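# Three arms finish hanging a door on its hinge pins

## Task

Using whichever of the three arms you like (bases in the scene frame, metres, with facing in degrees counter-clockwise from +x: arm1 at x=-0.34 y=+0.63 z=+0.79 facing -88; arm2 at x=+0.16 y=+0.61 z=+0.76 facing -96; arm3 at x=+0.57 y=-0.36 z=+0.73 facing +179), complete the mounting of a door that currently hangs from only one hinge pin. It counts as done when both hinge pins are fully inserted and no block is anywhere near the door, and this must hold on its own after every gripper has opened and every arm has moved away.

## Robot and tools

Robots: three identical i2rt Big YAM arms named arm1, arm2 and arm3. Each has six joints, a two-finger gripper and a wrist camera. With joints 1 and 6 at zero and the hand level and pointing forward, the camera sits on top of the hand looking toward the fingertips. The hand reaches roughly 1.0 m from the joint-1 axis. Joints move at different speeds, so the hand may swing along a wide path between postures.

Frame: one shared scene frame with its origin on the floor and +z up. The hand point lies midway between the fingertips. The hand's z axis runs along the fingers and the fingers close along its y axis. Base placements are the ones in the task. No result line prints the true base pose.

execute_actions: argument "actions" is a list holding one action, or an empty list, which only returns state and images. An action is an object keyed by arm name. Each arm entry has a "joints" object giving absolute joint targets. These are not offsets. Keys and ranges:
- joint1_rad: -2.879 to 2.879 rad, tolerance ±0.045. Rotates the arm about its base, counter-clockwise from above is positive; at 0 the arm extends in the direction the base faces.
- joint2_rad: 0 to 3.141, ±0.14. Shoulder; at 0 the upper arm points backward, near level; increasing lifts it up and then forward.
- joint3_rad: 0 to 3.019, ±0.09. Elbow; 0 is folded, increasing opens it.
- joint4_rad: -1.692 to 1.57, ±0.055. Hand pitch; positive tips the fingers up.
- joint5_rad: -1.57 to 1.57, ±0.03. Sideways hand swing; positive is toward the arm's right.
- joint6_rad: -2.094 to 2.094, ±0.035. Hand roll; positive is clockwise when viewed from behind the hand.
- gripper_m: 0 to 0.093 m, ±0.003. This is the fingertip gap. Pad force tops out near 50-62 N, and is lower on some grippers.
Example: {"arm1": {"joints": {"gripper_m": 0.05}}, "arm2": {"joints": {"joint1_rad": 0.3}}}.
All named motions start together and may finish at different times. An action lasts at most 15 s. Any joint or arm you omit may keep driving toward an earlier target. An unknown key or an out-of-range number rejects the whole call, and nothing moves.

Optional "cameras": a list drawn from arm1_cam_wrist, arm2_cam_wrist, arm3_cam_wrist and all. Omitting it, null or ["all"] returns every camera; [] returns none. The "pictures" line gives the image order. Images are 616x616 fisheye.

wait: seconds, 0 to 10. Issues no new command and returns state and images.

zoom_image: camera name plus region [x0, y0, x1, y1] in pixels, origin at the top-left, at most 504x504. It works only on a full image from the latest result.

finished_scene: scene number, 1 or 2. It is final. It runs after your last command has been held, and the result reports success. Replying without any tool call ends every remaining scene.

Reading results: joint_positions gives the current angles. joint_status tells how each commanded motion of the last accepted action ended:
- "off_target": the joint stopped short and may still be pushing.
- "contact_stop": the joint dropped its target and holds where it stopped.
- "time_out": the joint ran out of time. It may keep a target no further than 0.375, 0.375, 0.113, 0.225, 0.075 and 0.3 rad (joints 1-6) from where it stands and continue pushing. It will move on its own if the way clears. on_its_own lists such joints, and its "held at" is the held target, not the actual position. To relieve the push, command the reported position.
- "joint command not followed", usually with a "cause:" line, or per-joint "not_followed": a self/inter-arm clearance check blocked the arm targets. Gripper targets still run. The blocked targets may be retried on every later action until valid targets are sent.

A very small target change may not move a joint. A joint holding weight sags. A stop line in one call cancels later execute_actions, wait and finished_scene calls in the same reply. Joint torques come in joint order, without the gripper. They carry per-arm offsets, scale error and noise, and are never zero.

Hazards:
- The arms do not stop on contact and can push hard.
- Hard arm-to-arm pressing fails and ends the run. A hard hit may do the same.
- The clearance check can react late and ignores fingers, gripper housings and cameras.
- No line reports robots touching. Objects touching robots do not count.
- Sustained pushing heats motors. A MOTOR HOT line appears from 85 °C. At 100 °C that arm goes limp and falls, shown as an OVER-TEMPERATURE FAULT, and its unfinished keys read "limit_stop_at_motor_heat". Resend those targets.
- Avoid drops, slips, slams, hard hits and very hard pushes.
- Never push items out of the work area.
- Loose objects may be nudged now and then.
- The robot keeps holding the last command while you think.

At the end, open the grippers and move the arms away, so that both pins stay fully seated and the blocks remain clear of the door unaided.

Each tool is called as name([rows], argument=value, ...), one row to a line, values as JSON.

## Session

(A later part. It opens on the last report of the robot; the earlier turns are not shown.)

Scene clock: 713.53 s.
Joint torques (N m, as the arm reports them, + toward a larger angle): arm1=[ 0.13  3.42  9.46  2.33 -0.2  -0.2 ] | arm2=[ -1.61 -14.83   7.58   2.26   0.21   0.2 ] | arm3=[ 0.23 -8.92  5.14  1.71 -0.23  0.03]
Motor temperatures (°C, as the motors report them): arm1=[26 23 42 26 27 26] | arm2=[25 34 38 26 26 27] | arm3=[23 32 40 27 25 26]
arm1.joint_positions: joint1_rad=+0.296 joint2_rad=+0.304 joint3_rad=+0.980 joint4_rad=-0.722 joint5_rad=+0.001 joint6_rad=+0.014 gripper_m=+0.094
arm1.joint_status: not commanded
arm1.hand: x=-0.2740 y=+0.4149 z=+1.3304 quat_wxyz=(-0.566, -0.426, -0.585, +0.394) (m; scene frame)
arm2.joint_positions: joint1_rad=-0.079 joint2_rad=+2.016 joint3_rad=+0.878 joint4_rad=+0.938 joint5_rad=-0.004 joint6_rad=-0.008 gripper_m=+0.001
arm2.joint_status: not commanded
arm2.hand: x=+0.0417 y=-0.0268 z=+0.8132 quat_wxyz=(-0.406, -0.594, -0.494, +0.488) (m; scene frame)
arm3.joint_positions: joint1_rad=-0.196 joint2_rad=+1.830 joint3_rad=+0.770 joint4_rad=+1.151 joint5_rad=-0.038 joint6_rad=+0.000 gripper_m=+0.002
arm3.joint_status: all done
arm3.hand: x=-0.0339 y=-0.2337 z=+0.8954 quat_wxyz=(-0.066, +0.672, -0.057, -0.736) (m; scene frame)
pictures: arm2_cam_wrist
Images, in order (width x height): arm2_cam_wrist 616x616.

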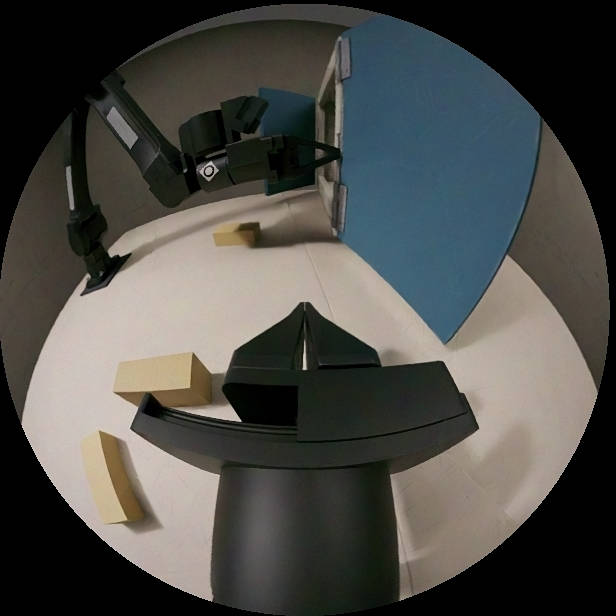

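execute_actions([
  {"arm3":{"joints":{"joint2_rad":1.85,"joint3_rad":0.752,"joint4_rad":1.13}}},
], cameras=[])

execute_actions(actions=[], cameras=["arm2_cam_wrist","arm3_cam_wrist"])

zoom_image(camera="arm2_cam_wrist", region=[310,110,370,210])

Scene clock: 718.27 s.
Joint torques (N m, as the arm reports them, + toward a larger angle): arm1=[-0.02  3.42  9.4   2.36 -0.19 -0.2 ] | arm2=[ -1.38 -14.92   7.71   2.33   0.22   0.21] | arm3=[  0.33 -10.23   4.26   0.96  -0.22   0.03]
Motor temperatures (°C, as the motors report them): arm1=[26 23 42 26 27 26] | arm2=[25 34 38 26 26 27] | arm3=[23 32 40 27 25 26]
arm1.joint_positions: joint1_rad=+0.296 joint2_rad=+0.304 joint3_rad=+0.980 joint4_rad=-0.722 joint5_rad=+0.001 joint6_rad=+0.014 gripper_m=+0.094
arm1.joint_status: not commanded
arm1.hand: x=-0.2740 y=+0.4149 z=+1.3304 quat_wxyz=(-0.566, -0.426, -0.585, +0.394) (m; scene frame)
arm2.joint_positions: joint1_rad=-0.079 joint2_rad=+2.016 joint3_rad=+0.878 joint4_rad=+0.938 joint5_rad=-0.004 joint6_rad=-0.008 gripper_m=+0.001
arm2.joint_status: not commanded
arm2.hand: x=+0.0417 y=-0.0268 z=+0.8132 quat_wxyz=(-0.406, -0.594, -0.494, +0.488) (m; scene frame)
arm3.joint_positions: joint1_rad=-0.196 joint2_rad=+1.830 joint3_rad=+0.770 joint4_rad=+1.151 joint5_rad=-0.038 joint6_rad=+0.000 gripper_m=+0.002
arm3.joint_status: all done
arm3.hand: x=-0.0336 y=-0.2337 z=+0.8950 quat_wxyz=(-0.066, +0.672, -0.057, -0.736) (m; scene frame)
pictures: none
No camera images: the call's "cameras" was empty. Leave "cameras" out to get every camera's image.

Scene clock: 718.27 s.
Joint torques (N m, as the arm reports them, + toward a larger angle): arm1=[-0.02  3.42  9.4   2.36 -0.19 -0.2 ] | arm2=[ -1.38 -14.92   7.71   2.33   0.22   0.21] | arm3=[  0.33 -10.23   4.26   0.96  -0.22   0.03]
Motor temperatures (°C, as the motors report them): arm1=[26 23 42 26 27 26] | arm2=[25 34 38 26 26 27] | arm3=[23 32 40 27 25 26]
arm1.joint_positions: joint1_rad=+0.296 joint2_rad=+0.304 joint3_rad=+0.980 joint4_rad=-0.722 joint5_rad=+0.001 joint6_rad=+0.014 gripper_m=+0.094
arm1.joint_status: not commanded
arm1.hand: x=-0.2740 y=+0.4149 z=+1.3304 quat_wxyz=(-0.566, -0.426, -0.585, +0.394) (m; scene frame)
arm2.joint_positions: joint1_rad=-0.079 joint2_rad=+2.016 joint3_rad=+0.878 joint4_rad=+0.938 joint5_rad=-0.004 joint6_rad=-0.008 gripper_m=+0.001
arm2.joint_status: not commanded
arm2.hand: x=+0.0417 y=-0.0268 z=+0.8132 quat_wxyz=(-0.406, -0.594, -0.494, +0.488) (m; scene frame)
arm3.joint_positions: joint1_rad=-0.196 joint2_rad=+1.830 joint3_rad=+0.770 joint4_rad=+1.151 joint5_rad=-0.038 joint6_rad=+0.000 gripper_m=+0.002
arm3.joint_status: all done
arm3.hand: x=-0.0336 y=-0.2337 z=+0.8950 quat_wxyz=(-0.066, +0.672, -0.057, -0.736) (m; scene frame)
pictures: arm2_cam_wrist, arm3_cam_wrist
Images, in order (width x height): arm2_cam_wrist 616x616, arm3_cam_wrist 616x616.

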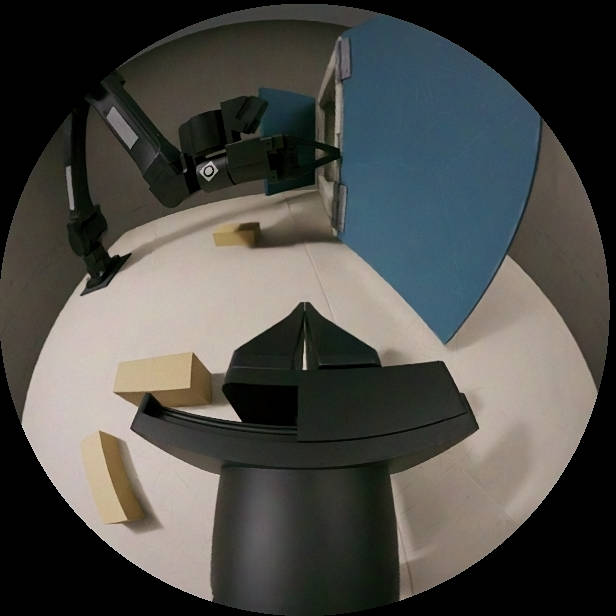

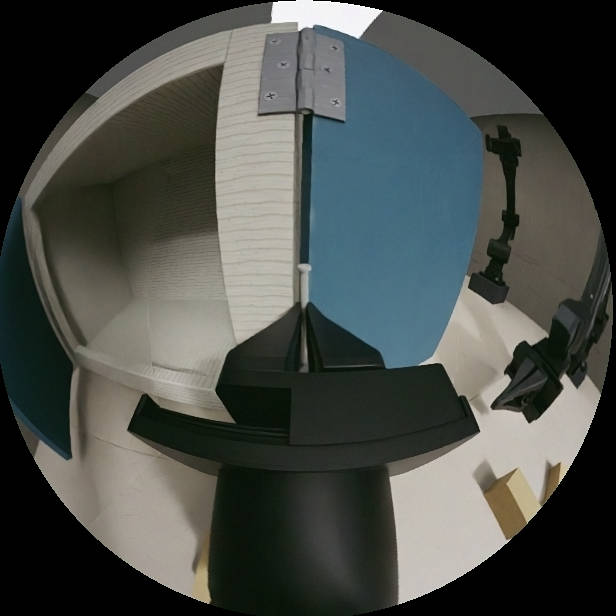

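Region (310, 110, 370, 210) of arm2_cam_wrist's 616x616 image, scaled by 5.040, with more detail than that image has; it fills the left 302 columns of this view, and the rest is white.

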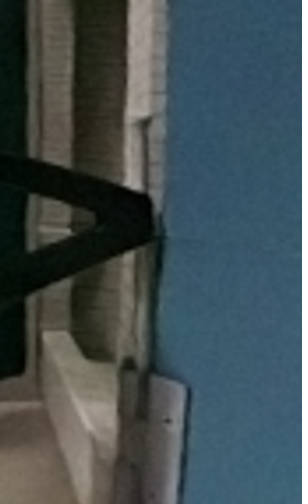

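execute_actions([
  {"arm3":{"joints":{"joint2_rad":1.78,"joint4_rad":1.10}}},
], cameras=[])

execute_actions([
  {"arm3":{"joints":{"joint3_rad":0.762}}},
], cameras=[])

execute_actions([
  {"arm3":{"joints":{"joint2_rad":1.835,"joint4_rad":1.115}}},
], cameras=["arm2_cam_wrist"])

zoom_image(camera="arm2_cam_wrist", region=[310,110,370,210])

Scene clock: 724.97 s.
Joint torques (N m, as the arm reports them, + toward a larger angle): arm1=[-0.03  3.3   9.48  2.29 -0.2  -0.2 ] | arm2=[ -1.14 -14.72   7.74   2.25   0.2    0.18] | arm3=[  0.2  -13.22   5.56   1.31  -0.22   0.04]
Motor temperatures (°C, as the motors report them): arm1=[26 23 42 26 27 26] | arm2=[25 34 38 26 26 27] | arm3=[23 32 39 27 25 26]
arm1.joint_positions: joint1_rad=+0.296 joint2_rad=+0.304 joint3_rad=+0.980 joint4_rad=-0.722 joint5_rad=+0.001 joint6_rad=+0.014 gripper_m=+0.094
arm1.joint_status: not commanded
arm1.hand: x=-0.2740 y=+0.4149 z=+1.3304 quat_wxyz=(-0.566, -0.426, -0.585, +0.394) (m; scene frame)
arm2.joint_positions: joint1_rad=-0.079 joint2_rad=+2.016 joint3_rad=+0.878 joint4_rad=+0.938 joint5_rad=-0.004 joint6_rad=-0.008 gripper_m=+0.001
arm2.joint_status: not commanded
arm2.hand: x=+0.0417 y=-0.0268 z=+0.8132 quat_wxyz=(-0.406, -0.594, -0.494, +0.488) (m; scene frame)
arm3.joint_positions: joint1_rad=-0.196 joint2_rad=+1.801 joint3_rad=+0.756 joint4_rad=+1.112 joint5_rad=-0.038 joint6_rad=+0.000 gripper_m=+0.002
arm3.joint_status: all done
arm3.hand: x=-0.0291 y=-0.2347 z=+0.8964 quat_wxyz=(-0.065, +0.681, -0.058, -0.727) (m; scene frame)
pictures: none
No camera images: the call's "cameras" was empty. Leave "cameras" out to get every camera's image.

Scene clock: 725.37 s.
Joint torques (N m, as the arm reports them, + toward a larger angle): arm1=[ 0.13  3.48  9.43  2.32 -0.21 -0.2 ] | arm2=[ -1.55 -14.82   7.62   2.32   0.18   0.21] | arm3=[  0.07 -13.03   6.32   1.34  -0.21   0.02]
Motor temperatures (°C, as the motors report them): arm1=[26 23 42 26 27 26] | arm2=[25 34 38 26 26 27] | arm3=[23 32 39 27 25 26]
arm1.joint_positions: joint1_rad=+0.296 joint2_rad=+0.304 joint3_rad=+0.980 joint4_rad=-0.722 joint5_rad=+0.001 joint6_rad=+0.014 gripper_m=+0.094
arm1.joint_status: not commanded
arm1.hand: x=-0.2740 y=+0.4149 z=+1.3304 quat_wxyz=(-0.566, -0.426, -0.585, +0.394) (m; scene frame)
arm2.joint_positions: joint1_rad=-0.079 joint2_rad=+2.016 joint3_rad=+0.878 joint4_rad=+0.938 joint5_rad=-0.004 joint6_rad=-0.008 gripper_m=+0.001
arm2.joint_status: not commanded
arm2.hand: x=+0.0417 y=-0.0268 z=+0.8132 quat_wxyz=(-0.406, -0.594, -0.494, +0.488) (m; scene frame)
arm3.joint_positions: joint1_rad=-0.196 joint2_rad=+1.801 joint3_rad=+0.756 joint4_rad=+1.112 joint5_rad=-0.038 joint6_rad=+0.000 gripper_m=+0.002
arm3.joint_status: all done
arm3.hand: x=-0.0291 y=-0.2347 z=+0.8964 quat_wxyz=(-0.065, +0.681, -0.058, -0.727) (m; scene frame)
pictures: none
No camera images: the call's "cameras" was empty. Leave "cameras" out to get every camera's image.

Scene clock: 725.93 s.
Joint torques (N m, as the arm reports them, + toward a larger angle): arm1=[ 0.02  3.5   9.41  2.29 -0.2  -0.2 ] | arm2=[ -1.41 -14.88   7.73   2.22   0.21   0.22] | arm3=[ 0.18 -9.22  6.44  1.91 -0.23  0.05]
Motor temperatures (°C, as the motors report them): arm1=[26 23 42 26 27 26] | arm2=[25 34 38 26 26 27] | arm3=[23 32 39 27 25 26]
arm1.joint_positions: joint1_rad=+0.296 joint2_rad=+0.304 joint3_rad=+0.980 joint4_rad=-0.722 joint5_rad=+0.001 joint6_rad=+0.014 gripper_m=+0.094
arm1.joint_status: not commanded
arm1.hand: x=-0.2740 y=+0.4149 z=+1.3304 quat_wxyz=(-0.566, -0.426, -0.585, +0.394) (m; scene frame)
arm2.joint_positions: joint1_rad=-0.079 joint2_rad=+2.016 joint3_rad=+0.878 joint4_rad=+0.938 joint5_rad=-0.004 joint6_rad=-0.008 gripper_m=+0.001
arm2.joint_status: not commanded
arm2.hand: x=+0.0417 y=-0.0268 z=+0.8132 quat_wxyz=(-0.406, -0.594, -0.494, +0.488) (m; scene frame)
arm3.joint_positions: joint1_rad=-0.196 joint2_rad=+1.803 joint3_rad=+0.756 joint4_rad=+1.112 joint5_rad=-0.038 joint6_rad=+0.000 gripper_m=+0.002
arm3.joint_status: all done
arm3.hand: x=-0.0291 y=-0.2347 z=+0.8955 quat_wxyz=(-0.065, +0.681, -0.058, -0.727) (m; scene frame)
pictures: arm2_cam_wrist
Images, in order (width x height): arm2_cam_wrist 616x616.

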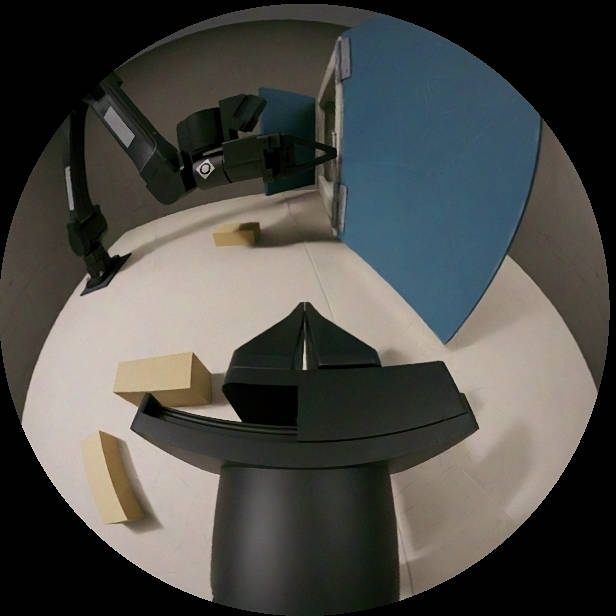

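Region (310, 110, 370, 210) of arm2_cam_wrist's 616x616 image, scaled by 5.040, with more detail than that image has; it fills the left 302 columns of this view, and the rest is white.

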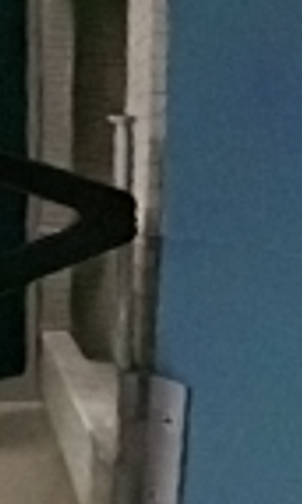

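execute_actions([
  {"arm3":{"joints":{"joint2_rad":1.76,"joint4_rad":1.09}}},
], cameras=[])

execute_actions([
  {"arm3":{"joints":{"joint3_rad":0.82}}},
], cameras=[])

execute_actions([
  {"arm3":{"joints":{"joint3_rad":0.761}}},
], cameras=[])

execute_actions([
  {"arm3":{"joints":{"joint2_rad":1.83,"joint4_rad":1.125}}},
], cameras=["arm2_cam_wrist"])

zoom_image(camera="arm2_cam_wrist", region=[310,110,370,210])

Scene clock: 736.23 s.
Joint torques (N m, as the arm reports them, + toward a larger angle): arm1=[ 0.02  3.45  9.38  2.35 -0.21 -0.19] | arm2=[ -1.52 -14.52   7.71   2.26   0.18   0.19] | arm3=[  0.07 -13.08   6.65   1.4   -0.22   0.02]
Motor temperatures (°C, as the motors report them): arm1=[26 23 42 26 27 26] | arm2=[25 34 38 26 26 27] | arm3=[23 32 39 27 25 26]
arm1.joint_positions: joint1_rad=+0.296 joint2_rad=+0.304 joint3_rad=+0.980 joint4_rad=-0.722 joint5_rad=+0.001 joint6_rad=+0.014 gripper_m=+0.094
arm1.joint_status: not commanded
arm1.hand: x=-0.2740 y=+0.4149 z=+1.3304 quat_wxyz=(-0.566, -0.426, -0.585, +0.394) (m; scene frame)
arm2.joint_positions: joint1_rad=-0.079 joint2_rad=+2.016 joint3_rad=+0.878 joint4_rad=+0.938 joint5_rad=-0.004 joint6_rad=-0.008 gripper_m=+0.001
arm2.joint_status: not commanded
arm2.hand: x=+0.0417 y=-0.0268 z=+0.8132 quat_wxyz=(-0.406, -0.594, -0.494, +0.488) (m; scene frame)
arm3.joint_positions: joint1_rad=-0.196 joint2_rad=+1.781 joint3_rad=+0.756 joint4_rad=+1.100 joint5_rad=-0.038 joint6_rad=+0.000 gripper_m=+0.002
arm3.joint_status: all done
arm3.hand: x=-0.0284 y=-0.2349 z=+0.9053 quat_wxyz=(-0.065, +0.678, -0.058, -0.730) (m; scene frame)
pictures: none
No camera images: the call's "cameras" was empty. Leave "cameras" out to get every camera's image.

Scene clock: 736.93 s.
Joint torques (N m, as the arm reports them, + toward a larger angle): arm1=[ 0.17  3.34  9.4   2.31 -0.21 -0.19] | arm2=[ -1.26 -14.57   7.64   2.25   0.19   0.21] | arm3=[  0.66 -13.15   9.51   1.36  -0.15   0.05]
Motor temperatures (°C, as the motors report them): arm1=[26 23 42 26 27 26] | arm2=[25 34 38 26 26 27] | arm3=[23 32 39 27 25 26]
arm1.joint_positions: joint1_rad=+0.296 joint2_rad=+0.304 joint3_rad=+0.980 joint4_rad=-0.722 joint5_rad=+0.001 joint6_rad=+0.014 gripper_m=+0.094
arm1.joint_status: not commanded
arm1.hand: x=-0.2740 y=+0.4149 z=+1.3304 quat_wxyz=(-0.566, -0.426, -0.585, +0.394) (m; scene frame)
arm2.joint_positions: joint1_rad=-0.079 joint2_rad=+2.016 joint3_rad=+0.878 joint4_rad=+0.938 joint5_rad=-0.004 joint6_rad=-0.008 gripper_m=+0.001
arm2.joint_status: not commanded
arm2.hand: x=+0.0417 y=-0.0268 z=+0.8132 quat_wxyz=(-0.406, -0.594, -0.494, +0.488) (m; scene frame)
arm3.joint_positions: joint1_rad=-0.196 joint2_rad=+1.781 joint3_rad=+0.782 joint4_rad=+1.099 joint5_rad=-0.039 joint6_rad=+0.000 gripper_m=+0.002
arm3.joint_status: all done
arm3.hand: x=-0.0361 y=-0.2335 z=+0.9165 quat_wxyz=(-0.065, +0.669, -0.056, -0.738) (m; scene frame)
pictures: none
No camera images: the call's "cameras" was empty. Leave "cameras" out to get every camera's image.

Scene clock: 737.60 s.
Joint torques (N m, as the arm reports them, + toward a larger angle): arm1=[ 0.08  3.17  9.43  2.32 -0.2  -0.2 ] | arm2=[ -1.74 -14.96   7.75   2.4    0.16   0.22] | arm3=[  0.36 -12.97   5.99   1.32  -0.19   0.06]
Motor temperatures (°C, as the motors report them): arm1=[26 23 42 26 27 26] | arm2=[25 34 38 26 26 27] | arm3=[23 32 39 27 25 26]
arm1.joint_positions: joint1_rad=+0.296 joint2_rad=+0.304 joint3_rad=+0.980 joint4_rad=-0.722 joint5_rad=+0.001 joint6_rad=+0.014 gripper_m=+0.094
arm1.joint_status: not commanded
arm1.hand: x=-0.2740 y=+0.4149 z=+1.3304 quat_wxyz=(-0.566, -0.426, -0.585, +0.394) (m; scene frame)
arm2.joint_positions: joint1_rad=-0.079 joint2_rad=+2.016 joint3_rad=+0.878 joint4_rad=+0.938 joint5_rad=-0.004 joint6_rad=-0.008 gripper_m=+0.001
arm2.joint_status: not commanded
arm2.hand: x=+0.0417 y=-0.0268 z=+0.8132 quat_wxyz=(-0.406, -0.594, -0.494, +0.488) (m; scene frame)
arm3.joint_positions: joint1_rad=-0.196 joint2_rad=+1.781 joint3_rad=+0.762 joint4_rad=+1.099 joint5_rad=-0.039 joint6_rad=+0.000 gripper_m=+0.002
arm3.joint_status: all done
arm3.hand: x=-0.0304 y=-0.2347 z=+0.9082 quat_wxyz=(-0.065, +0.676, -0.057, -0.732) (m; scene frame)
pictures: none
No camera images: the call's "cameras" was empty. Leave "cameras" out to get every camera's image.

Scene clock: 738.30 s.
Joint torques (N m, as the arm reports them, + toward a larger angle): arm1=[ 0.11  3.48  9.37  2.32 -0.21 -0.2 ] | arm2=[ -1.08 -14.7    7.72   2.26   0.23   0.21] | arm3=[  0.07 -10.28   5.88   2.17  -0.16   0.04]
Motor temperatures (°C, as the motors report them): arm1=[26 23 42 26 27 26] | arm2=[25 34 38 26 26 27] | arm3=[23 32 39 27 25 26]
arm1.joint_positions: joint1_rad=+0.296 joint2_rad=+0.304 joint3_rad=+0.980 joint4_rad=-0.722 joint5_rad=+0.001 joint6_rad=+0.014 gripper_m=+0.094
arm1.joint_status: not commanded
arm1.hand: x=-0.2740 y=+0.4149 z=+1.3304 quat_wxyz=(-0.566, -0.426, -0.585, +0.394) (m; scene frame)
arm2.joint_positions: joint1_rad=-0.079 joint2_rad=+2.016 joint3_rad=+0.878 joint4_rad=+0.938 joint5_rad=-0.004 joint6_rad=-0.008 gripper_m=+0.001
arm2.joint_status: not commanded
arm2.hand: x=+0.0417 y=-0.0268 z=+0.8132 quat_wxyz=(-0.406, -0.594, -0.494, +0.488) (m; scene frame)
arm3.joint_positions: joint1_rad=-0.196 joint2_rad=+1.808 joint3_rad=+0.762 joint4_rad=+1.115 joint5_rad=-0.039 joint6_rad=+0.000 gripper_m=+0.002
arm3.joint_status: all done
arm3.hand: x=-0.0313 y=-0.2345 z=+0.8960 quat_wxyz=(-0.064, +0.680, -0.058, -0.728) (m; scene frame)
pictures: arm2_cam_wrist
Images, in order (width x height): arm2_cam_wrist 616x616.

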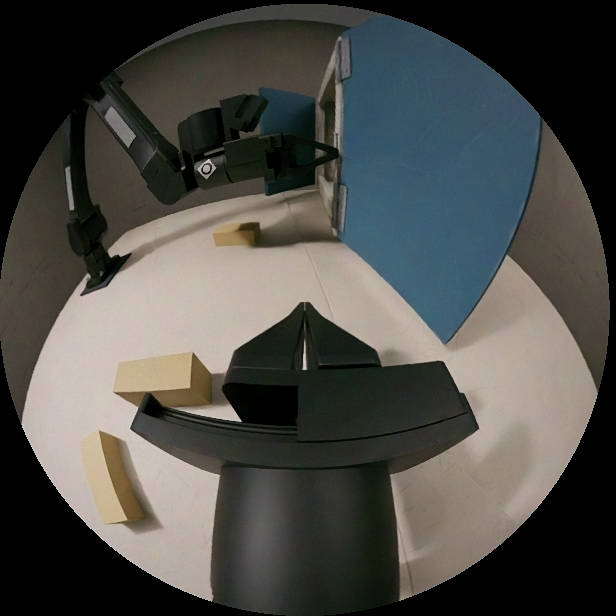

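Region (310, 110, 370, 210) of arm2_cam_wrist's 616x616 image, scaled by 5.040, with more detail than that image has; it fills the left 302 columns of this view, and the rest is white.

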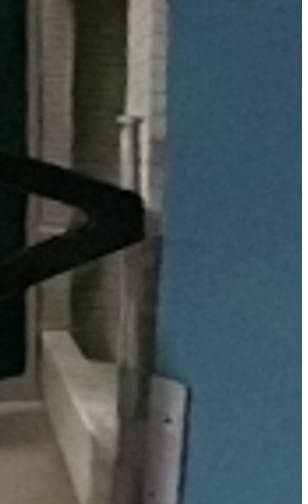

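Aligned-looking; push down.

execute_actions([
  {"arm3":{"joints":{"joint2_rad":1.87,"joint4_rad":1.145}}},
], cameras=["arm2_cam_wrist"])

zoom_image(camera="arm2_cam_wrist", region=[310,110,370,210])

Scene clock: 742.43 s.
Joint torques (N m, as the arm reports them, + toward a larger angle): arm1=[ 0.12  3.45  9.4   2.32 -0.2  -0.21] | arm2=[ -1.58 -14.59   7.61   2.27   0.18   0.2 ] | arm3=[ 0.12 -7.93  5.49  1.52 -0.16  0.04]
Motor temperatures (°C, as the motors report them): arm1=[26 23 42 26 27 26] | arm2=[25 34 38 26 26 27] | arm3=[23 32 39 27 25 26]
arm1.joint_positions: joint1_rad=+0.296 joint2_rad=+0.304 joint3_rad=+0.980 joint4_rad=-0.722 joint5_rad=+0.001 joint6_rad=+0.014 gripper_m=+0.094
arm1.joint_status: not commanded
arm1.hand: x=-0.2740 y=+0.4149 z=+1.3304 quat_wxyz=(-0.566, -0.426, -0.585, +0.394) (m; scene frame)
arm2.joint_positions: joint1_rad=-0.079 joint2_rad=+2.016 joint3_rad=+0.878 joint4_rad=+0.938 joint5_rad=-0.004 joint6_rad=-0.008 gripper_m=+0.001
arm2.joint_status: not commanded
arm2.hand: x=+0.0417 y=-0.0268 z=+0.8132 quat_wxyz=(-0.406, -0.594, -0.494, +0.488) (m; scene frame)
arm3.joint_positions: joint1_rad=-0.196 joint2_rad=+1.825 joint3_rad=+0.762 joint4_rad=+1.152 joint5_rad=-0.039 joint6_rad=+0.000 gripper_m=+0.002
arm3.joint_status: all done
arm3.hand: x=-0.0313 y=-0.2345 z=+0.8948 quat_wxyz=(-0.065, +0.673, -0.057, -0.735) (m; scene frame)
pictures: arm2_cam_wrist
Images, in order (width x height): arm2_cam_wrist 616x616.

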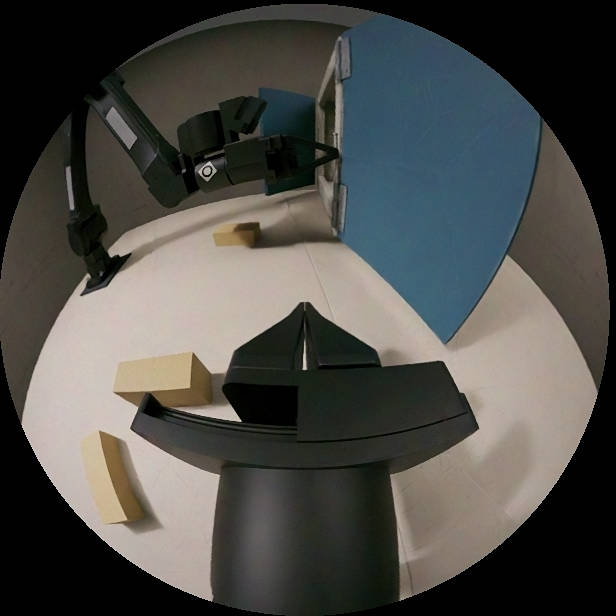

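Region (310, 110, 370, 210) of arm2_cam_wrist's 616x616 image, scaled by 5.040, with more detail than that image has; it fills the left 302 columns of this view, and the rest is white.

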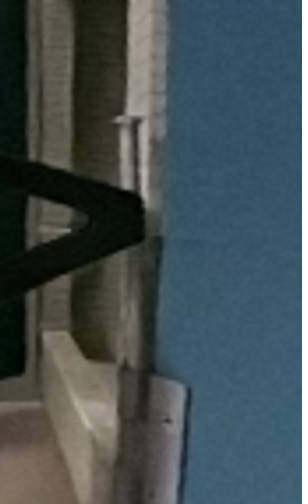

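execute_actions([
  {"arm3":{"joints":{"joint2_rad":1.845,"joint4_rad":1.13,"joint5_rad":-0.025}}},
], cameras=["arm3_cam_wrist"])

execute_actions([
  {"arm3":{"joints":{"joint5_rad":-0.055}}},
], cameras=["arm3_cam_wrist"])

Scene clock: 747.43 s.
Joint torques (N m, as the arm reports them, + toward a larger angle): arm1=[ 0.02  3.32  9.42  2.28 -0.2  -0.21] | arm2=[ -1.61 -14.93   7.69   2.33   0.19   0.21] | arm3=[  0.2  -10.04   5.69   0.84   0.28   0.02]
Motor temperatures (°C, as the motors report them): arm1=[26 23 42 26 27 26] | arm2=[25 34 38 26 26 27] | arm3=[23 32 39 27 25 26]
arm1.joint_positions: joint1_rad=+0.296 joint2_rad=+0.304 joint3_rad=+0.980 joint4_rad=-0.722 joint5_rad=+0.001 joint6_rad=+0.014 gripper_m=+0.094
arm1.joint_status: not commanded
arm1.hand: x=-0.2740 y=+0.4149 z=+1.3304 quat_wxyz=(-0.566, -0.426, -0.585, +0.394) (m; scene frame)
arm2.joint_positions: joint1_rad=-0.079 joint2_rad=+2.016 joint3_rad=+0.878 joint4_rad=+0.938 joint5_rad=-0.004 joint6_rad=-0.008 gripper_m=+0.001
arm2.joint_status: not commanded
arm2.hand: x=+0.0417 y=-0.0268 z=+0.8132 quat_wxyz=(-0.406, -0.594, -0.494, +0.488) (m; scene frame)
arm3.joint_positions: joint1_rad=-0.196 joint2_rad=+1.825 joint3_rad=+0.762 joint4_rad=+1.152 joint5_rad=-0.036 joint6_rad=+0.000 gripper_m=+0.002
arm3.joint_status: all done
arm3.hand: x=-0.0312 y=-0.2339 z=+0.8948 quat_wxyz=(-0.066, +0.672, -0.058, -0.735) (m; scene frame)
pictures: arm3_cam_wrist
Images, in order (width x height): arm3_cam_wrist 616x616.

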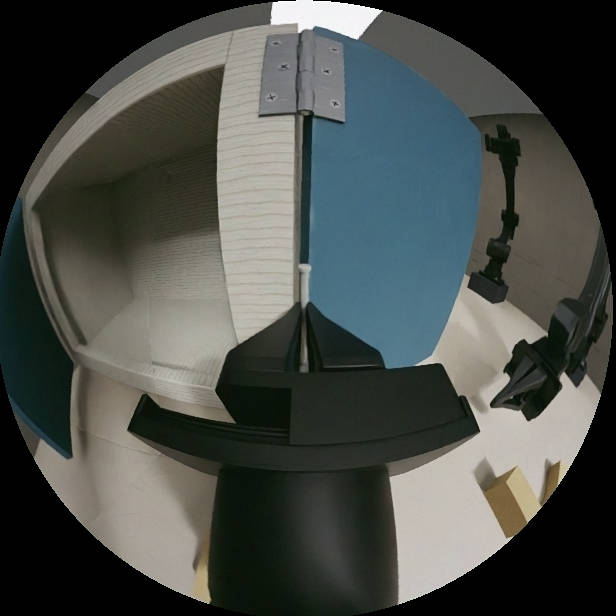

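Scene clock: 748.00 s.
Joint torques (N m, as the arm reports them, + toward a larger angle): arm1=[-0.05  3.5   9.4   2.31 -0.2  -0.19] | arm2=[ -1.19 -14.77   7.69   2.24   0.22   0.18] | arm3=[  0.22 -10.45   5.59   1.25  -0.3    0.06]
Motor temperatures (°C, as the motors report them): arm1=[26 23 42 26 27 26] | arm2=[25 34 38 26 26 27] | arm3=[23 32 39 27 25 26]
arm1.joint_positions: joint1_rad=+0.296 joint2_rad=+0.304 joint3_rad=+0.980 joint4_rad=-0.722 joint5_rad=+0.001 joint6_rad=+0.014 gripper_m=+0.094
arm1.joint_status: not commanded
arm1.hand: x=-0.2740 y=+0.4149 z=+1.3304 quat_wxyz=(-0.566, -0.426, -0.585, +0.394) (m; scene frame)
arm2.joint_positions: joint1_rad=-0.079 joint2_rad=+2.016 joint3_rad=+0.878 joint4_rad=+0.938 joint5_rad=-0.004 joint6_rad=-0.008 gripper_m=+0.001
arm2.joint_status: not commanded
arm2.hand: x=+0.0417 y=-0.0268 z=+0.8132 quat_wxyz=(-0.406, -0.594, -0.494, +0.488) (m; scene frame)
arm3.joint_positions: joint1_rad=-0.196 joint2_rad=+1.827 joint3_rad=+0.762 joint4_rad=+1.142 joint5_rad=-0.051 joint6_rad=+0.000 gripper_m=+0.002
arm3.joint_status: all done
arm3.hand: x=-0.0319 y=-0.2365 z=+0.8913 quat_wxyz=(-0.061, +0.677, -0.053, -0.731) (m; scene frame)
pictures: arm3_cam_wrist
Images, in order (width x height): arm3_cam_wrist 616x616.

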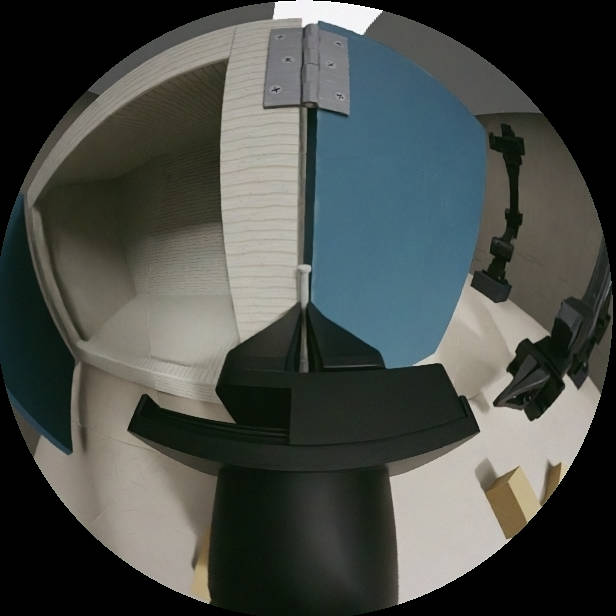

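execute_actions([
  {"arm3":{"joints":{"joint2_rad":1.88,"joint4_rad":1.13,"joint5_rad":-0.05}}},
], cameras=["arm2_cam_wrist"])

zoom_image(camera="arm2_cam_wrist", region=[310,110,370,210])

Scene clock: 757.03 s.
Joint torques (N m, as the arm reports them, + toward a larger angle): arm1=[ 0.08  3.43  9.43  2.33 -0.2  -0.21] | arm2=[ -1.69 -14.56   7.68   2.32   0.2    0.19] | arm3=[ 0.37 -8.64  5.64  1.24 -0.09  0.03]
Motor temperatures (°C, as the motors report them): arm1=[26 23 42 26 27 26] | arm2=[25 34 38 26 26 27] | arm3=[23 32 39 27 25 26]
arm1.joint_positions: joint1_rad=+0.296 joint2_rad=+0.304 joint3_rad=+0.980 joint4_rad=-0.722 joint5_rad=+0.001 joint6_rad=+0.014 gripper_m=+0.094
arm1.joint_status: not commanded
arm1.hand: x=-0.2740 y=+0.4149 z=+1.3304 quat_wxyz=(-0.566, -0.426, -0.585, +0.394) (m; scene frame)
arm2.joint_positions: joint1_rad=-0.079 joint2_rad=+2.016 joint3_rad=+0.878 joint4_rad=+0.938 joint5_rad=-0.004 joint6_rad=-0.008 gripper_m=+0.001
arm2.joint_status: not commanded
arm2.hand: x=+0.0417 y=-0.0268 z=+0.8132 quat_wxyz=(-0.406, -0.594, -0.494, +0.488) (m; scene frame)
arm3.joint_positions: joint1_rad=-0.196 joint2_rad=+1.836 joint3_rad=+0.762 joint4_rad=+1.143 joint5_rad=-0.051 joint6_rad=+0.000 gripper_m=+0.002
arm3.joint_status: all done
arm3.hand: x=-0.0321 y=-0.2364 z=+0.8863 quat_wxyz=(-0.060, +0.680, -0.053, -0.729) (m; scene frame)
pictures: arm2_cam_wrist
Images, in order (width x height): arm2_cam_wrist 616x616.

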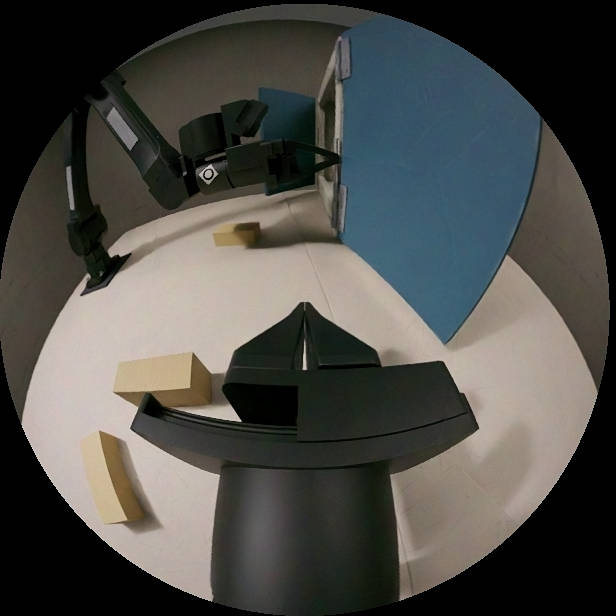

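Region (310, 110, 370, 210) of arm2_cam_wrist's 616x616 image, scaled by 5.040, with more detail than that image has; it fills the left 302 columns of this view, and the rest is white.

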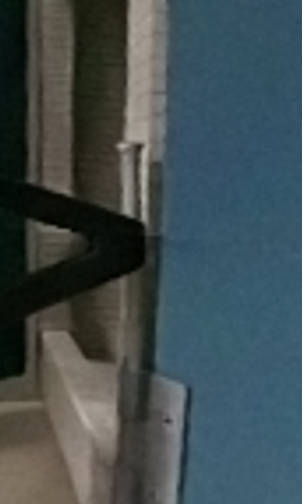

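Descending, head moves with it. Continue.

execute_actions([
  {"arm3":{"joints":{"joint2_rad":1.94,"joint4_rad":1.18}}},
], cameras=["arm2_cam_wrist"])

zoom_image(camera="arm2_cam_wrist", region=[310,110,370,210])

Scene clock: 760.47 s.
Joint torques (N m, as the arm reports them, + toward a larger angle): arm1=[ 0.12  3.43  9.4   2.29 -0.21 -0.19] | arm2=[ -1.28 -15.04   7.69   2.39   0.19   0.19] | arm3=[ 0.24 -7.39  4.88  0.79 -0.09  0.02]
Motor temperatures (°C, as the motors report them): arm1=[26 23 42 26 27 26] | arm2=[25 34 38 26 26 27] | arm3=[23 32 39 27 25 26]
arm1.joint_positions: joint1_rad=+0.296 joint2_rad=+0.304 joint3_rad=+0.980 joint4_rad=-0.722 joint5_rad=+0.001 joint6_rad=+0.014 gripper_m=+0.094
arm1.joint_status: not commanded
arm1.hand: x=-0.2740 y=+0.4149 z=+1.3304 quat_wxyz=(-0.566, -0.426, -0.585, +0.394) (m; scene frame)
arm2.joint_positions: joint1_rad=-0.079 joint2_rad=+2.016 joint3_rad=+0.878 joint4_rad=+0.938 joint5_rad=-0.004 joint6_rad=-0.008 gripper_m=+0.001
arm2.joint_status: not commanded
arm2.hand: x=+0.0417 y=-0.0268 z=+0.8132 quat_wxyz=(-0.406, -0.594, -0.494, +0.488) (m; scene frame)
arm3.joint_positions: joint1_rad=-0.196 joint2_rad=+1.879 joint3_rad=+0.767 joint4_rad=+1.205 joint5_rad=-0.051 joint6_rad=+0.000 gripper_m=+0.002
arm3.joint_status: all done
arm3.hand: x=-0.0334 y=-0.2361 z=+0.8781 quat_wxyz=(-0.061, +0.671, -0.052, -0.737) (m; scene frame)
pictures: arm2_cam_wrist
Images, in order (width x height): arm2_cam_wrist 616x616.

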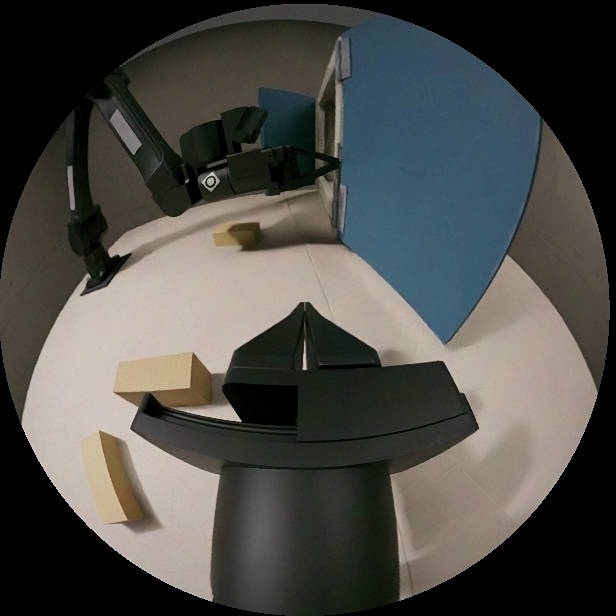

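Region (310, 110, 370, 210) of arm2_cam_wrist's 616x616 image, scaled by 5.040, with more detail than that image has; it fills the left 302 columns of this view, and the rest is white.

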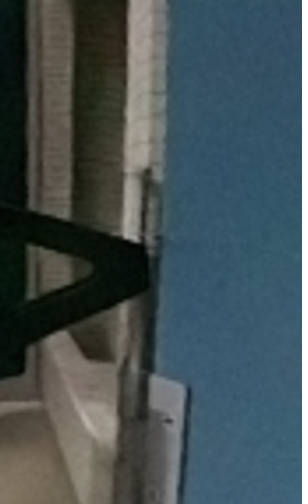

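execute_actions([
  {"arm3":{"joints":{"joint2_rad":2.0,"joint4_rad":1.17}}},
], cameras=["arm2_cam_wrist"])

zoom_image(camera="arm2_cam_wrist", region=[310,110,370,210])

Scene clock: 766.20 s.
Joint torques (N m, as the arm reports them, + toward a larger angle): arm1=[ 0.07  3.49  9.37  2.31 -0.21 -0.19] | arm2=[ -0.98 -14.8    7.62   2.33   0.19   0.18] | arm3=[-0.09 -4.52  4.52 -0.46 -0.09  0.04]
Motor temperatures (°C, as the motors report them): arm1=[26 23 42 26 27 26] | arm2=[25 34 38 26 26 27] | arm3=[23 32 38 27 25 26]
arm1.joint_positions: joint1_rad=+0.296 joint2_rad=+0.304 joint3_rad=+0.980 joint4_rad=-0.722 joint5_rad=+0.001 joint6_rad=+0.014 gripper_m=+0.094
arm1.joint_status: not commanded
arm1.hand: x=-0.2740 y=+0.4149 z=+1.3304 quat_wxyz=(-0.566, -0.426, -0.585, +0.394) (m; scene frame)
arm2.joint_positions: joint1_rad=-0.079 joint2_rad=+2.016 joint3_rad=+0.878 joint4_rad=+0.938 joint5_rad=-0.004 joint6_rad=-0.008 gripper_m=+0.001
arm2.joint_status: not commanded
arm2.hand: x=+0.0417 y=-0.0268 z=+0.8132 quat_wxyz=(-0.406, -0.594, -0.494, +0.488) (m; scene frame)
arm3.joint_positions: joint1_rad=-0.196 joint2_rad=+1.894 joint3_rad=+0.771 joint4_rad=+1.230 joint5_rad=-0.051 joint6_rad=+0.000 gripper_m=+0.002
arm3.joint_status: joint4_rad off_target (ended at +1.230, target +1.170); the others done
arm3.hand: x=-0.0343 y=-0.2359 z=+0.8764 quat_wxyz=(-0.062, +0.667, -0.052, -0.741) (m; scene frame)
pictures: arm2_cam_wrist
Images, in order (width x height): arm2_cam_wrist 616x616.

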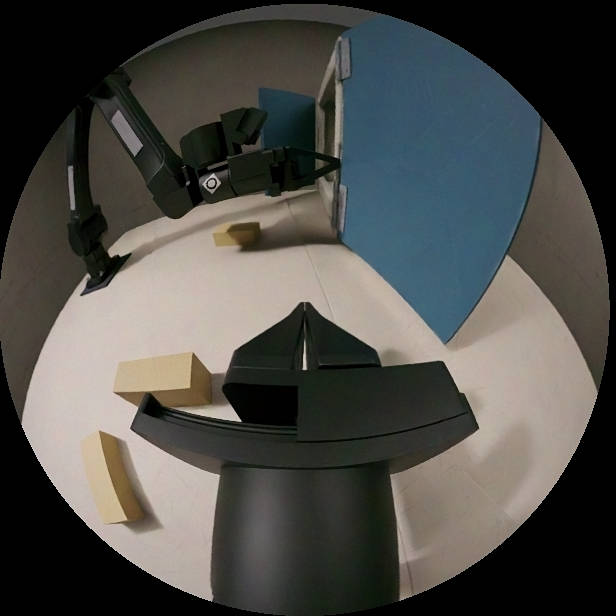

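Region (310, 110, 370, 210) of arm2_cam_wrist's 616x616 image, scaled by 5.040, with more detail than that image has; it fills the left 302 columns of this view, and the rest is white.

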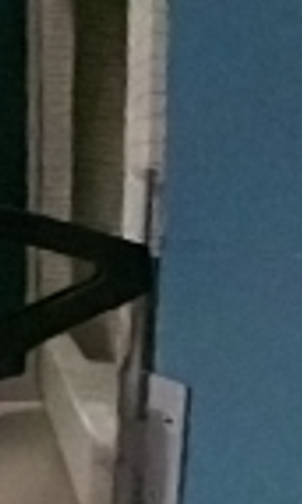

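execute_actions([
  {"arm3":{"joints":{"joint2_rad":1.93,"joint4_rad":1.17}},"arm2":{"joints":{"joint2_rad":1.65,"joint3_rad":0.68,"joint4_rad":0.96,"gripper_m":0.093}}},
], cameras=[])

execute_actions([
  {"arm2":{"joints":{"joint1_rad":-0.41,"joint2_rad":1.70,"joint3_rad":0.76,"joint4_rad":0.96,"joint5_rad":-0.5}}},
], cameras=[])

execute_actions([
  {"arm2":{"joints":{"joint1_rad":-0.39,"joint2_rad":1.868,"joint3_rad":1.045,"joint4_rad":0.84,"joint5_rad":-0.47}}},
], cameras=["arm2_cam_wrist"])

Scene clock: 776.70 s.
Joint torques (N m, as the arm reports them, + toward a larger angle): arm1=[ 0.06  3.45  9.44  2.28 -0.2  -0.19] | arm2=[ -1.58 -10.07   7.2    2.51   0.2    0.2 ] | arm3=[ 0.32 -9.    4.63 -0.32 -0.09  0.03]
Motor temperatures (°C, as the motors report them): arm1=[26 23 43 26 27 26] | arm2=[25 34 38 26 26 27] | arm3=[23 31 38 26 25 26]
arm1.joint_positions: joint1_rad=+0.296 joint2_rad=+0.304 joint3_rad=+0.980 joint4_rad=-0.722 joint5_rad=+0.001 joint6_rad=+0.014 gripper_m=+0.094
arm1.joint_status: not commanded
arm1.hand: x=-0.2740 y=+0.4149 z=+1.3304 quat_wxyz=(-0.566, -0.426, -0.585, +0.394) (m; scene frame)
arm2.joint_positions: joint1_rad=-0.079 joint2_rad=+1.639 joint3_rad=+0.682 joint4_rad=+0.940 joint5_rad=-0.004 joint6_rad=-0.008 gripper_m=+0.093
arm2.joint_status: all done
arm2.hand: x=+0.0531 y=+0.0392 z=+0.9528 quat_wxyz=(-0.449, -0.547, -0.454, +0.541) (m; scene frame)
arm3.joint_positions: joint1_rad=-0.196 joint2_rad=+1.890 joint3_rad=+0.771 joint4_rad=+1.227 joint5_rad=-0.051 joint6_rad=+0.000 gripper_m=+0.002
arm3.joint_status: joint4_rad time_out (moved -0.003 of -0.060); the others done
arm3.on_its_own: joint4_rad reads +1.227 and still pushes toward +1.170 since a time_out
arm3.hand: x=-0.0343 y=-0.2359 z=+0.8780 quat_wxyz=(-0.062, +0.666, -0.052, -0.741) (m; scene frame)
pictures: none
No camera images: the call's "cameras" was empty. Leave "cameras" out to get every camera's image.

not run: a stop came earlier in this reply.

not run: a stop came earlier in this reply.

execute_actions([
  {"arm2":{"joints":{"joint1_rad":-0.41,"joint2_rad":1.70,"joint3_rad":0.76,"joint4_rad":0.96,"joint5_rad":-0.5}}},
], cameras=[])

execute_actions([
  {"arm2":{"joints":{"joint1_rad":-0.39,"joint2_rad":1.868,"joint3_rad":1.045,"joint4_rad":0.84,"joint5_rad":-0.47}}},
], cameras=["arm2_cam_wrist"])

Scene clock: 781.23 s.
Joint torques (N m, as the arm reports them, + toward a larger angle): arm1=[ 0.08  3.4   9.44  2.31 -0.2  -0.2 ] | arm2=[  0.55 -10.72  10.23   2.41  -0.16   0.17] | arm3=[ 0.   -8.97  4.57 -0.29 -0.12  0.05]
Motor temperatures (°C, as the motors report them): arm1=[26 23 43 26 27 26] | arm2=[25 34 38 26 26 27] | arm3=[23 31 38 26 25 26]
arm1.joint_positions: joint1_rad=+0.296 joint2_rad=+0.304 joint3_rad=+0.980 joint4_rad=-0.722 joint5_rad=+0.001 joint6_rad=+0.014 gripper_m=+0.094
arm1.joint_status: not commanded
arm1.hand: x=-0.2740 y=+0.4149 z=+1.3304 quat_wxyz=(-0.566, -0.426, -0.585, +0.394) (m; scene frame)
arm2.joint_positions: joint1_rad=-0.421 joint2_rad=+1.695 joint3_rad=+0.723 joint4_rad=+0.940 joint5_rad=-0.496 joint6_rad=-0.007 gripper_m=+0.093
arm2.joint_status: all done
arm2.hand: x=-0.0599 y=+0.0717 z=+0.9393 quat_wxyz=(-0.490, -0.518, -0.493, +0.499) (m; scene frame)
arm3.joint_positions: joint1_rad=-0.196 joint2_rad=+1.890 joint3_rad=+0.771 joint4_rad=+1.227 joint5_rad=-0.051 joint6_rad=+0.000 gripper_m=+0.002
arm3.joint_status: not commanded
arm3.on_its_own: joint4_rad reads +1.227 and still pushes toward +1.170 since a time_out
arm3.hand: x=-0.0343 y=-0.2359 z=+0.8780 quat_wxyz=(-0.062, +0.666, -0.052, -0.741) (m; scene frame)
pictures: none
No camera images: the call's "cameras" was empty. Leave "cameras" out to get every camera's image.

Scene clock: 782.23 s.
Joint torques (N m, as the arm reports them, + toward a larger angle): arm1=[ 0.31  3.36  9.39  2.29 -0.19 -0.2 ] | arm2=[  0.11 -14.9   11.01   1.18   0.12   0.19] | arm3=[ 0.22 -9.01  4.54 -0.37 -0.09  0.05]
Motor temperatures (°C, as the motors report them): arm1=[26 23 43 26 27 26] | arm2=[25 34 38 26 26 27] | arm3=[23 32 38 26 25 26]
arm1.joint_positions: joint1_rad=+0.296 joint2_rad=+0.304 joint3_rad=+0.980 joint4_rad=-0.722 joint5_rad=+0.001 joint6_rad=+0.014 gripper_m=+0.094
arm1.joint_status: not commanded
arm1.hand: x=-0.2740 y=+0.4149 z=+1.3304 quat_wxyz=(-0.566, -0.426, -0.585, +0.394) (m; scene frame)
arm2.joint_positions: joint1_rad=-0.400 joint2_rad=+1.872 joint3_rad=+1.009 joint4_rad=+0.856 joint5_rad=-0.473 joint6_rad=-0.007 gripper_m=+0.093
arm2.joint_status: all done
arm2.hand: x=-0.0991 y=-0.0167 z=+0.9452 quat_wxyz=(-0.492, -0.510, -0.490, +0.508) (m; scene frame)
arm3.joint_positions: joint1_rad=-0.196 joint2_rad=+1.890 joint3_rad=+0.771 joint4_rad=+1.227 joint5_rad=-0.051 joint6_rad=+0.000 gripper_m=+0.002
arm3.joint_status: not commanded
arm3.on_its_own: joint4_rad reads +1.227 and still pushes toward +1.170 since a time_out
arm3.hand: x=-0.0343 y=-0.2359 z=+0.8780 quat_wxyz=(-0.062, +0.666, -0.052, -0.741) (m; scene frame)
pictures: arm2_cam_wrist
Images, in order (width x height): arm2_cam_wrist 616x616.

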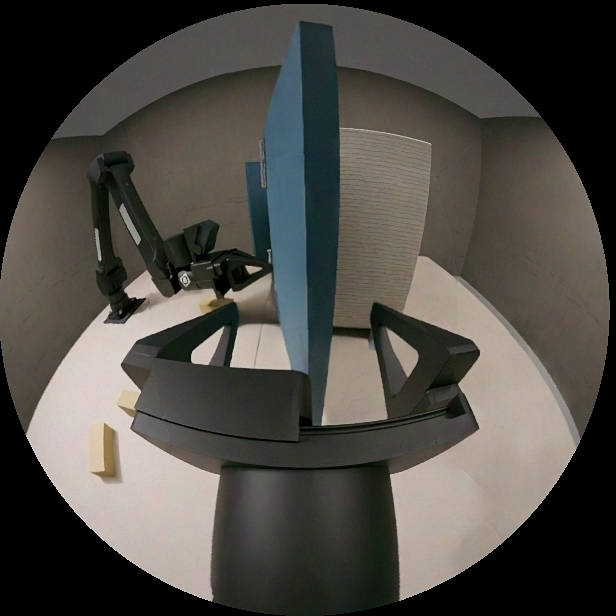

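Close, then lift a bit (q2 decrease raises).

execute_actions([
  {"arm2":{"joints":{"gripper_m":0.0}}},
], cameras=[])

execute_actions([
  {"arm2":{"joints":{"joint2_rad":1.84,"joint3_rad":1.06}},"arm3":{"joints":{"joint2_rad":1.96}}},
], cameras=["arm3_cam_wrist"])

Scene clock: 787.07 s.
Joint torques (N m, as the arm reports them, + toward a larger angle): arm1=[ 0.    3.39  9.44  2.32 -0.21 -0.2 ] | arm2=[  0.55 -14.96  11.05   1.13   0.82   0.24] | arm3=[ 0.26 -8.79  4.58 -0.31 -0.12  0.03]
Motor temperatures (°C, as the motors report them): arm1=[26 23 43 26 27 26] | arm2=[25 34 39 25 26 27] | arm3=[23 32 38 26 25 26]
arm1.joint_positions: joint1_rad=+0.296 joint2_rad=+0.304 joint3_rad=+0.980 joint4_rad=-0.722 joint5_rad=+0.001 joint6_rad=+0.014 gripper_m=+0.094
arm1.joint_status: not commanded
arm1.hand: x=-0.2740 y=+0.4149 z=+1.3304 quat_wxyz=(-0.566, -0.426, -0.585, +0.394) (m; scene frame)
arm2.joint_positions: joint1_rad=-0.400 joint2_rad=+1.870 joint3_rad=+1.009 joint4_rad=+0.856 joint5_rad=-0.488 joint6_rad=-0.011 gripper_m=+0.017
arm2.joint_status: gripper_m off_target (ended at +0.017, target +0.000)
arm2.hand: x=-0.0964 y=-0.0166 z=+0.9462 quat_wxyz=(-0.495, -0.504, -0.495, +0.506) (m; scene frame)
arm3.joint_positions: joint1_rad=-0.196 joint2_rad=+1.890 joint3_rad=+0.771 joint4_rad=+1.227 joint5_rad=-0.051 joint6_rad=+0.000 gripper_m=+0.002
arm3.joint_status: not commanded
arm3.on_its_own: joint4_rad reads +1.227 and still pushes toward +1.170 since a time_out
arm3.hand: x=-0.0343 y=-0.2359 z=+0.8780 quat_wxyz=(-0.062, +0.666, -0.052, -0.741) (m; scene frame)
pictures: none
No camera images: the call's "cameras" was empty. Leave "cameras" out to get every camera's image.

Scene clock: 787.57 s.
Joint torques (N m, as the arm reports them, + toward a larger angle): arm1=[ 0.07  3.36  9.47  2.31 -0.2  -0.2 ] | arm2=[  0.45 -16.76  12.21   1.25   0.84   0.25] | arm3=[ 0.35 -6.96  4.56 -0.22 -0.07  0.03]
Motor temperatures (°C, as the motors report them): arm1=[26 23 43 26 27 26] | arm2=[25 34 39 25 26 27] | arm3=[23 32 38 26 25 26]
arm1.joint_positions: joint1_rad=+0.296 joint2_rad=+0.304 joint3_rad=+0.980 joint4_rad=-0.722 joint5_rad=+0.001 joint6_rad=+0.014 gripper_m=+0.094
arm1.joint_status: not commanded
arm1.hand: x=-0.2740 y=+0.4149 z=+1.3304 quat_wxyz=(-0.566, -0.426, -0.585, +0.394) (m; scene frame)
arm2.joint_positions: joint1_rad=-0.400 joint2_rad=+1.868 joint3_rad=+1.009 joint4_rad=+0.853 joint5_rad=-0.488 joint6_rad=-0.012 gripper_m=+0.017
arm2.joint_status: all done
arm2.hand: x=-0.0963 y=-0.0165 z=+0.9466 quat_wxyz=(-0.494, -0.505, -0.495, +0.506) (m; scene frame)
arm3.joint_positions: joint1_rad=-0.196 joint2_rad=+1.890 joint3_rad=+0.771 joint4_rad=+1.227 joint5_rad=-0.051 joint6_rad=+0.000 gripper_m=+0.002
arm3.joint_status: all done
arm3.on_its_own: joint4_rad reads +1.227 and still pushes toward +1.170 since a time_out
arm3.hand: x=-0.0343 y=-0.2359 z=+0.8780 quat_wxyz=(-0.062, +0.666, -0.052, -0.741) (m; scene frame)
pictures: arm3_cam_wrist
Images, in order (width x height): arm3_cam_wrist 616x616.

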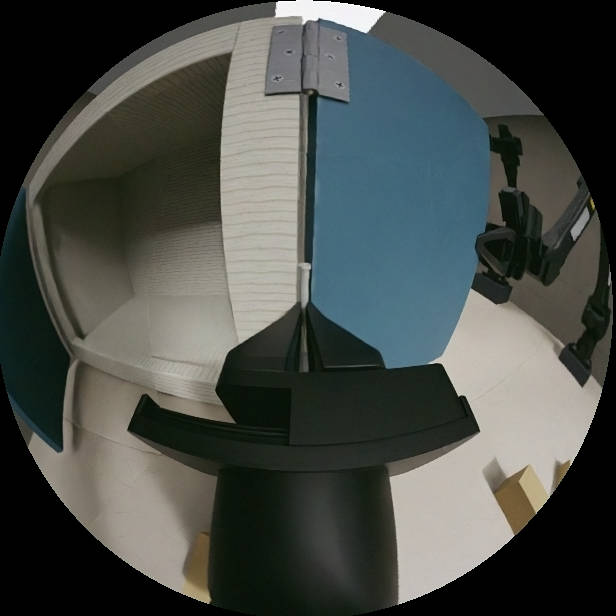

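Lift more.

execute_actions([
  {"arm2":{"joints":{"joint2_rad":1.80,"joint3_rad":1.09,"joint4_rad":0.90}}},
], cameras=["arm3_cam_wrist"])

Scene clock: 792.63 s.
Joint torques (N m, as the arm reports them, + toward a larger angle): arm1=[-0.03  3.39  9.39  2.28 -0.2  -0.2 ] | arm2=[  0.34 -19.73  14.78   3.43   0.82   0.23] | arm3=[ 0.12 -6.85  4.6  -0.23 -0.09  0.03]
Motor temperatures (°C, as the motors report them): arm1=[26 23 43 26 27 26] | arm2=[25 34 40 25 26 27] | arm3=[23 31 38 26 25 26]
arm1.joint_positions: joint1_rad=+0.296 joint2_rad=+0.304 joint3_rad=+0.980 joint4_rad=-0.722 joint5_rad=+0.001 joint6_rad=+0.014 gripper_m=+0.094
arm1.joint_status: not commanded
arm1.hand: x=-0.2740 y=+0.4149 z=+1.3304 quat_wxyz=(-0.566, -0.426, -0.585, +0.394) (m; scene frame)
arm2.joint_positions: joint1_rad=-0.399 joint2_rad=+1.866 joint3_rad=+1.009 joint4_rad=+0.853 joint5_rad=-0.488 joint6_rad=-0.012 gripper_m=+0.017
arm2.joint_status: all done
arm2.hand: x=-0.0960 y=-0.0165 z=+0.9483 quat_wxyz=(-0.495, -0.504, -0.495, +0.507) (m; scene frame)
arm3.joint_positions: joint1_rad=-0.196 joint2_rad=+1.890 joint3_rad=+0.771 joint4_rad=+1.227 joint5_rad=-0.051 joint6_rad=+0.000 gripper_m=+0.002
arm3.joint_status: not commanded
arm3.on_its_own: joint4_rad reads +1.227 and still pushes toward +1.170 since a time_out
arm3.hand: x=-0.0343 y=-0.2359 z=+0.8780 quat_wxyz=(-0.062, +0.666, -0.052, -0.741) (m; scene frame)
pictures: arm3_cam_wrist
Images, in order (width x height): arm3_cam_wrist 616x616.

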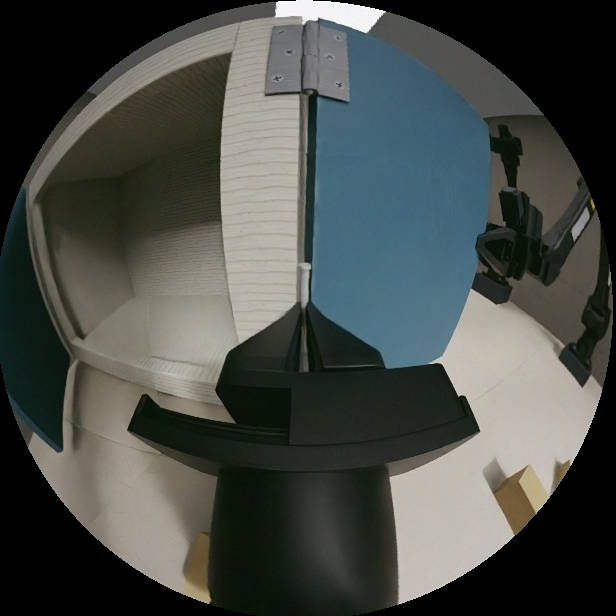

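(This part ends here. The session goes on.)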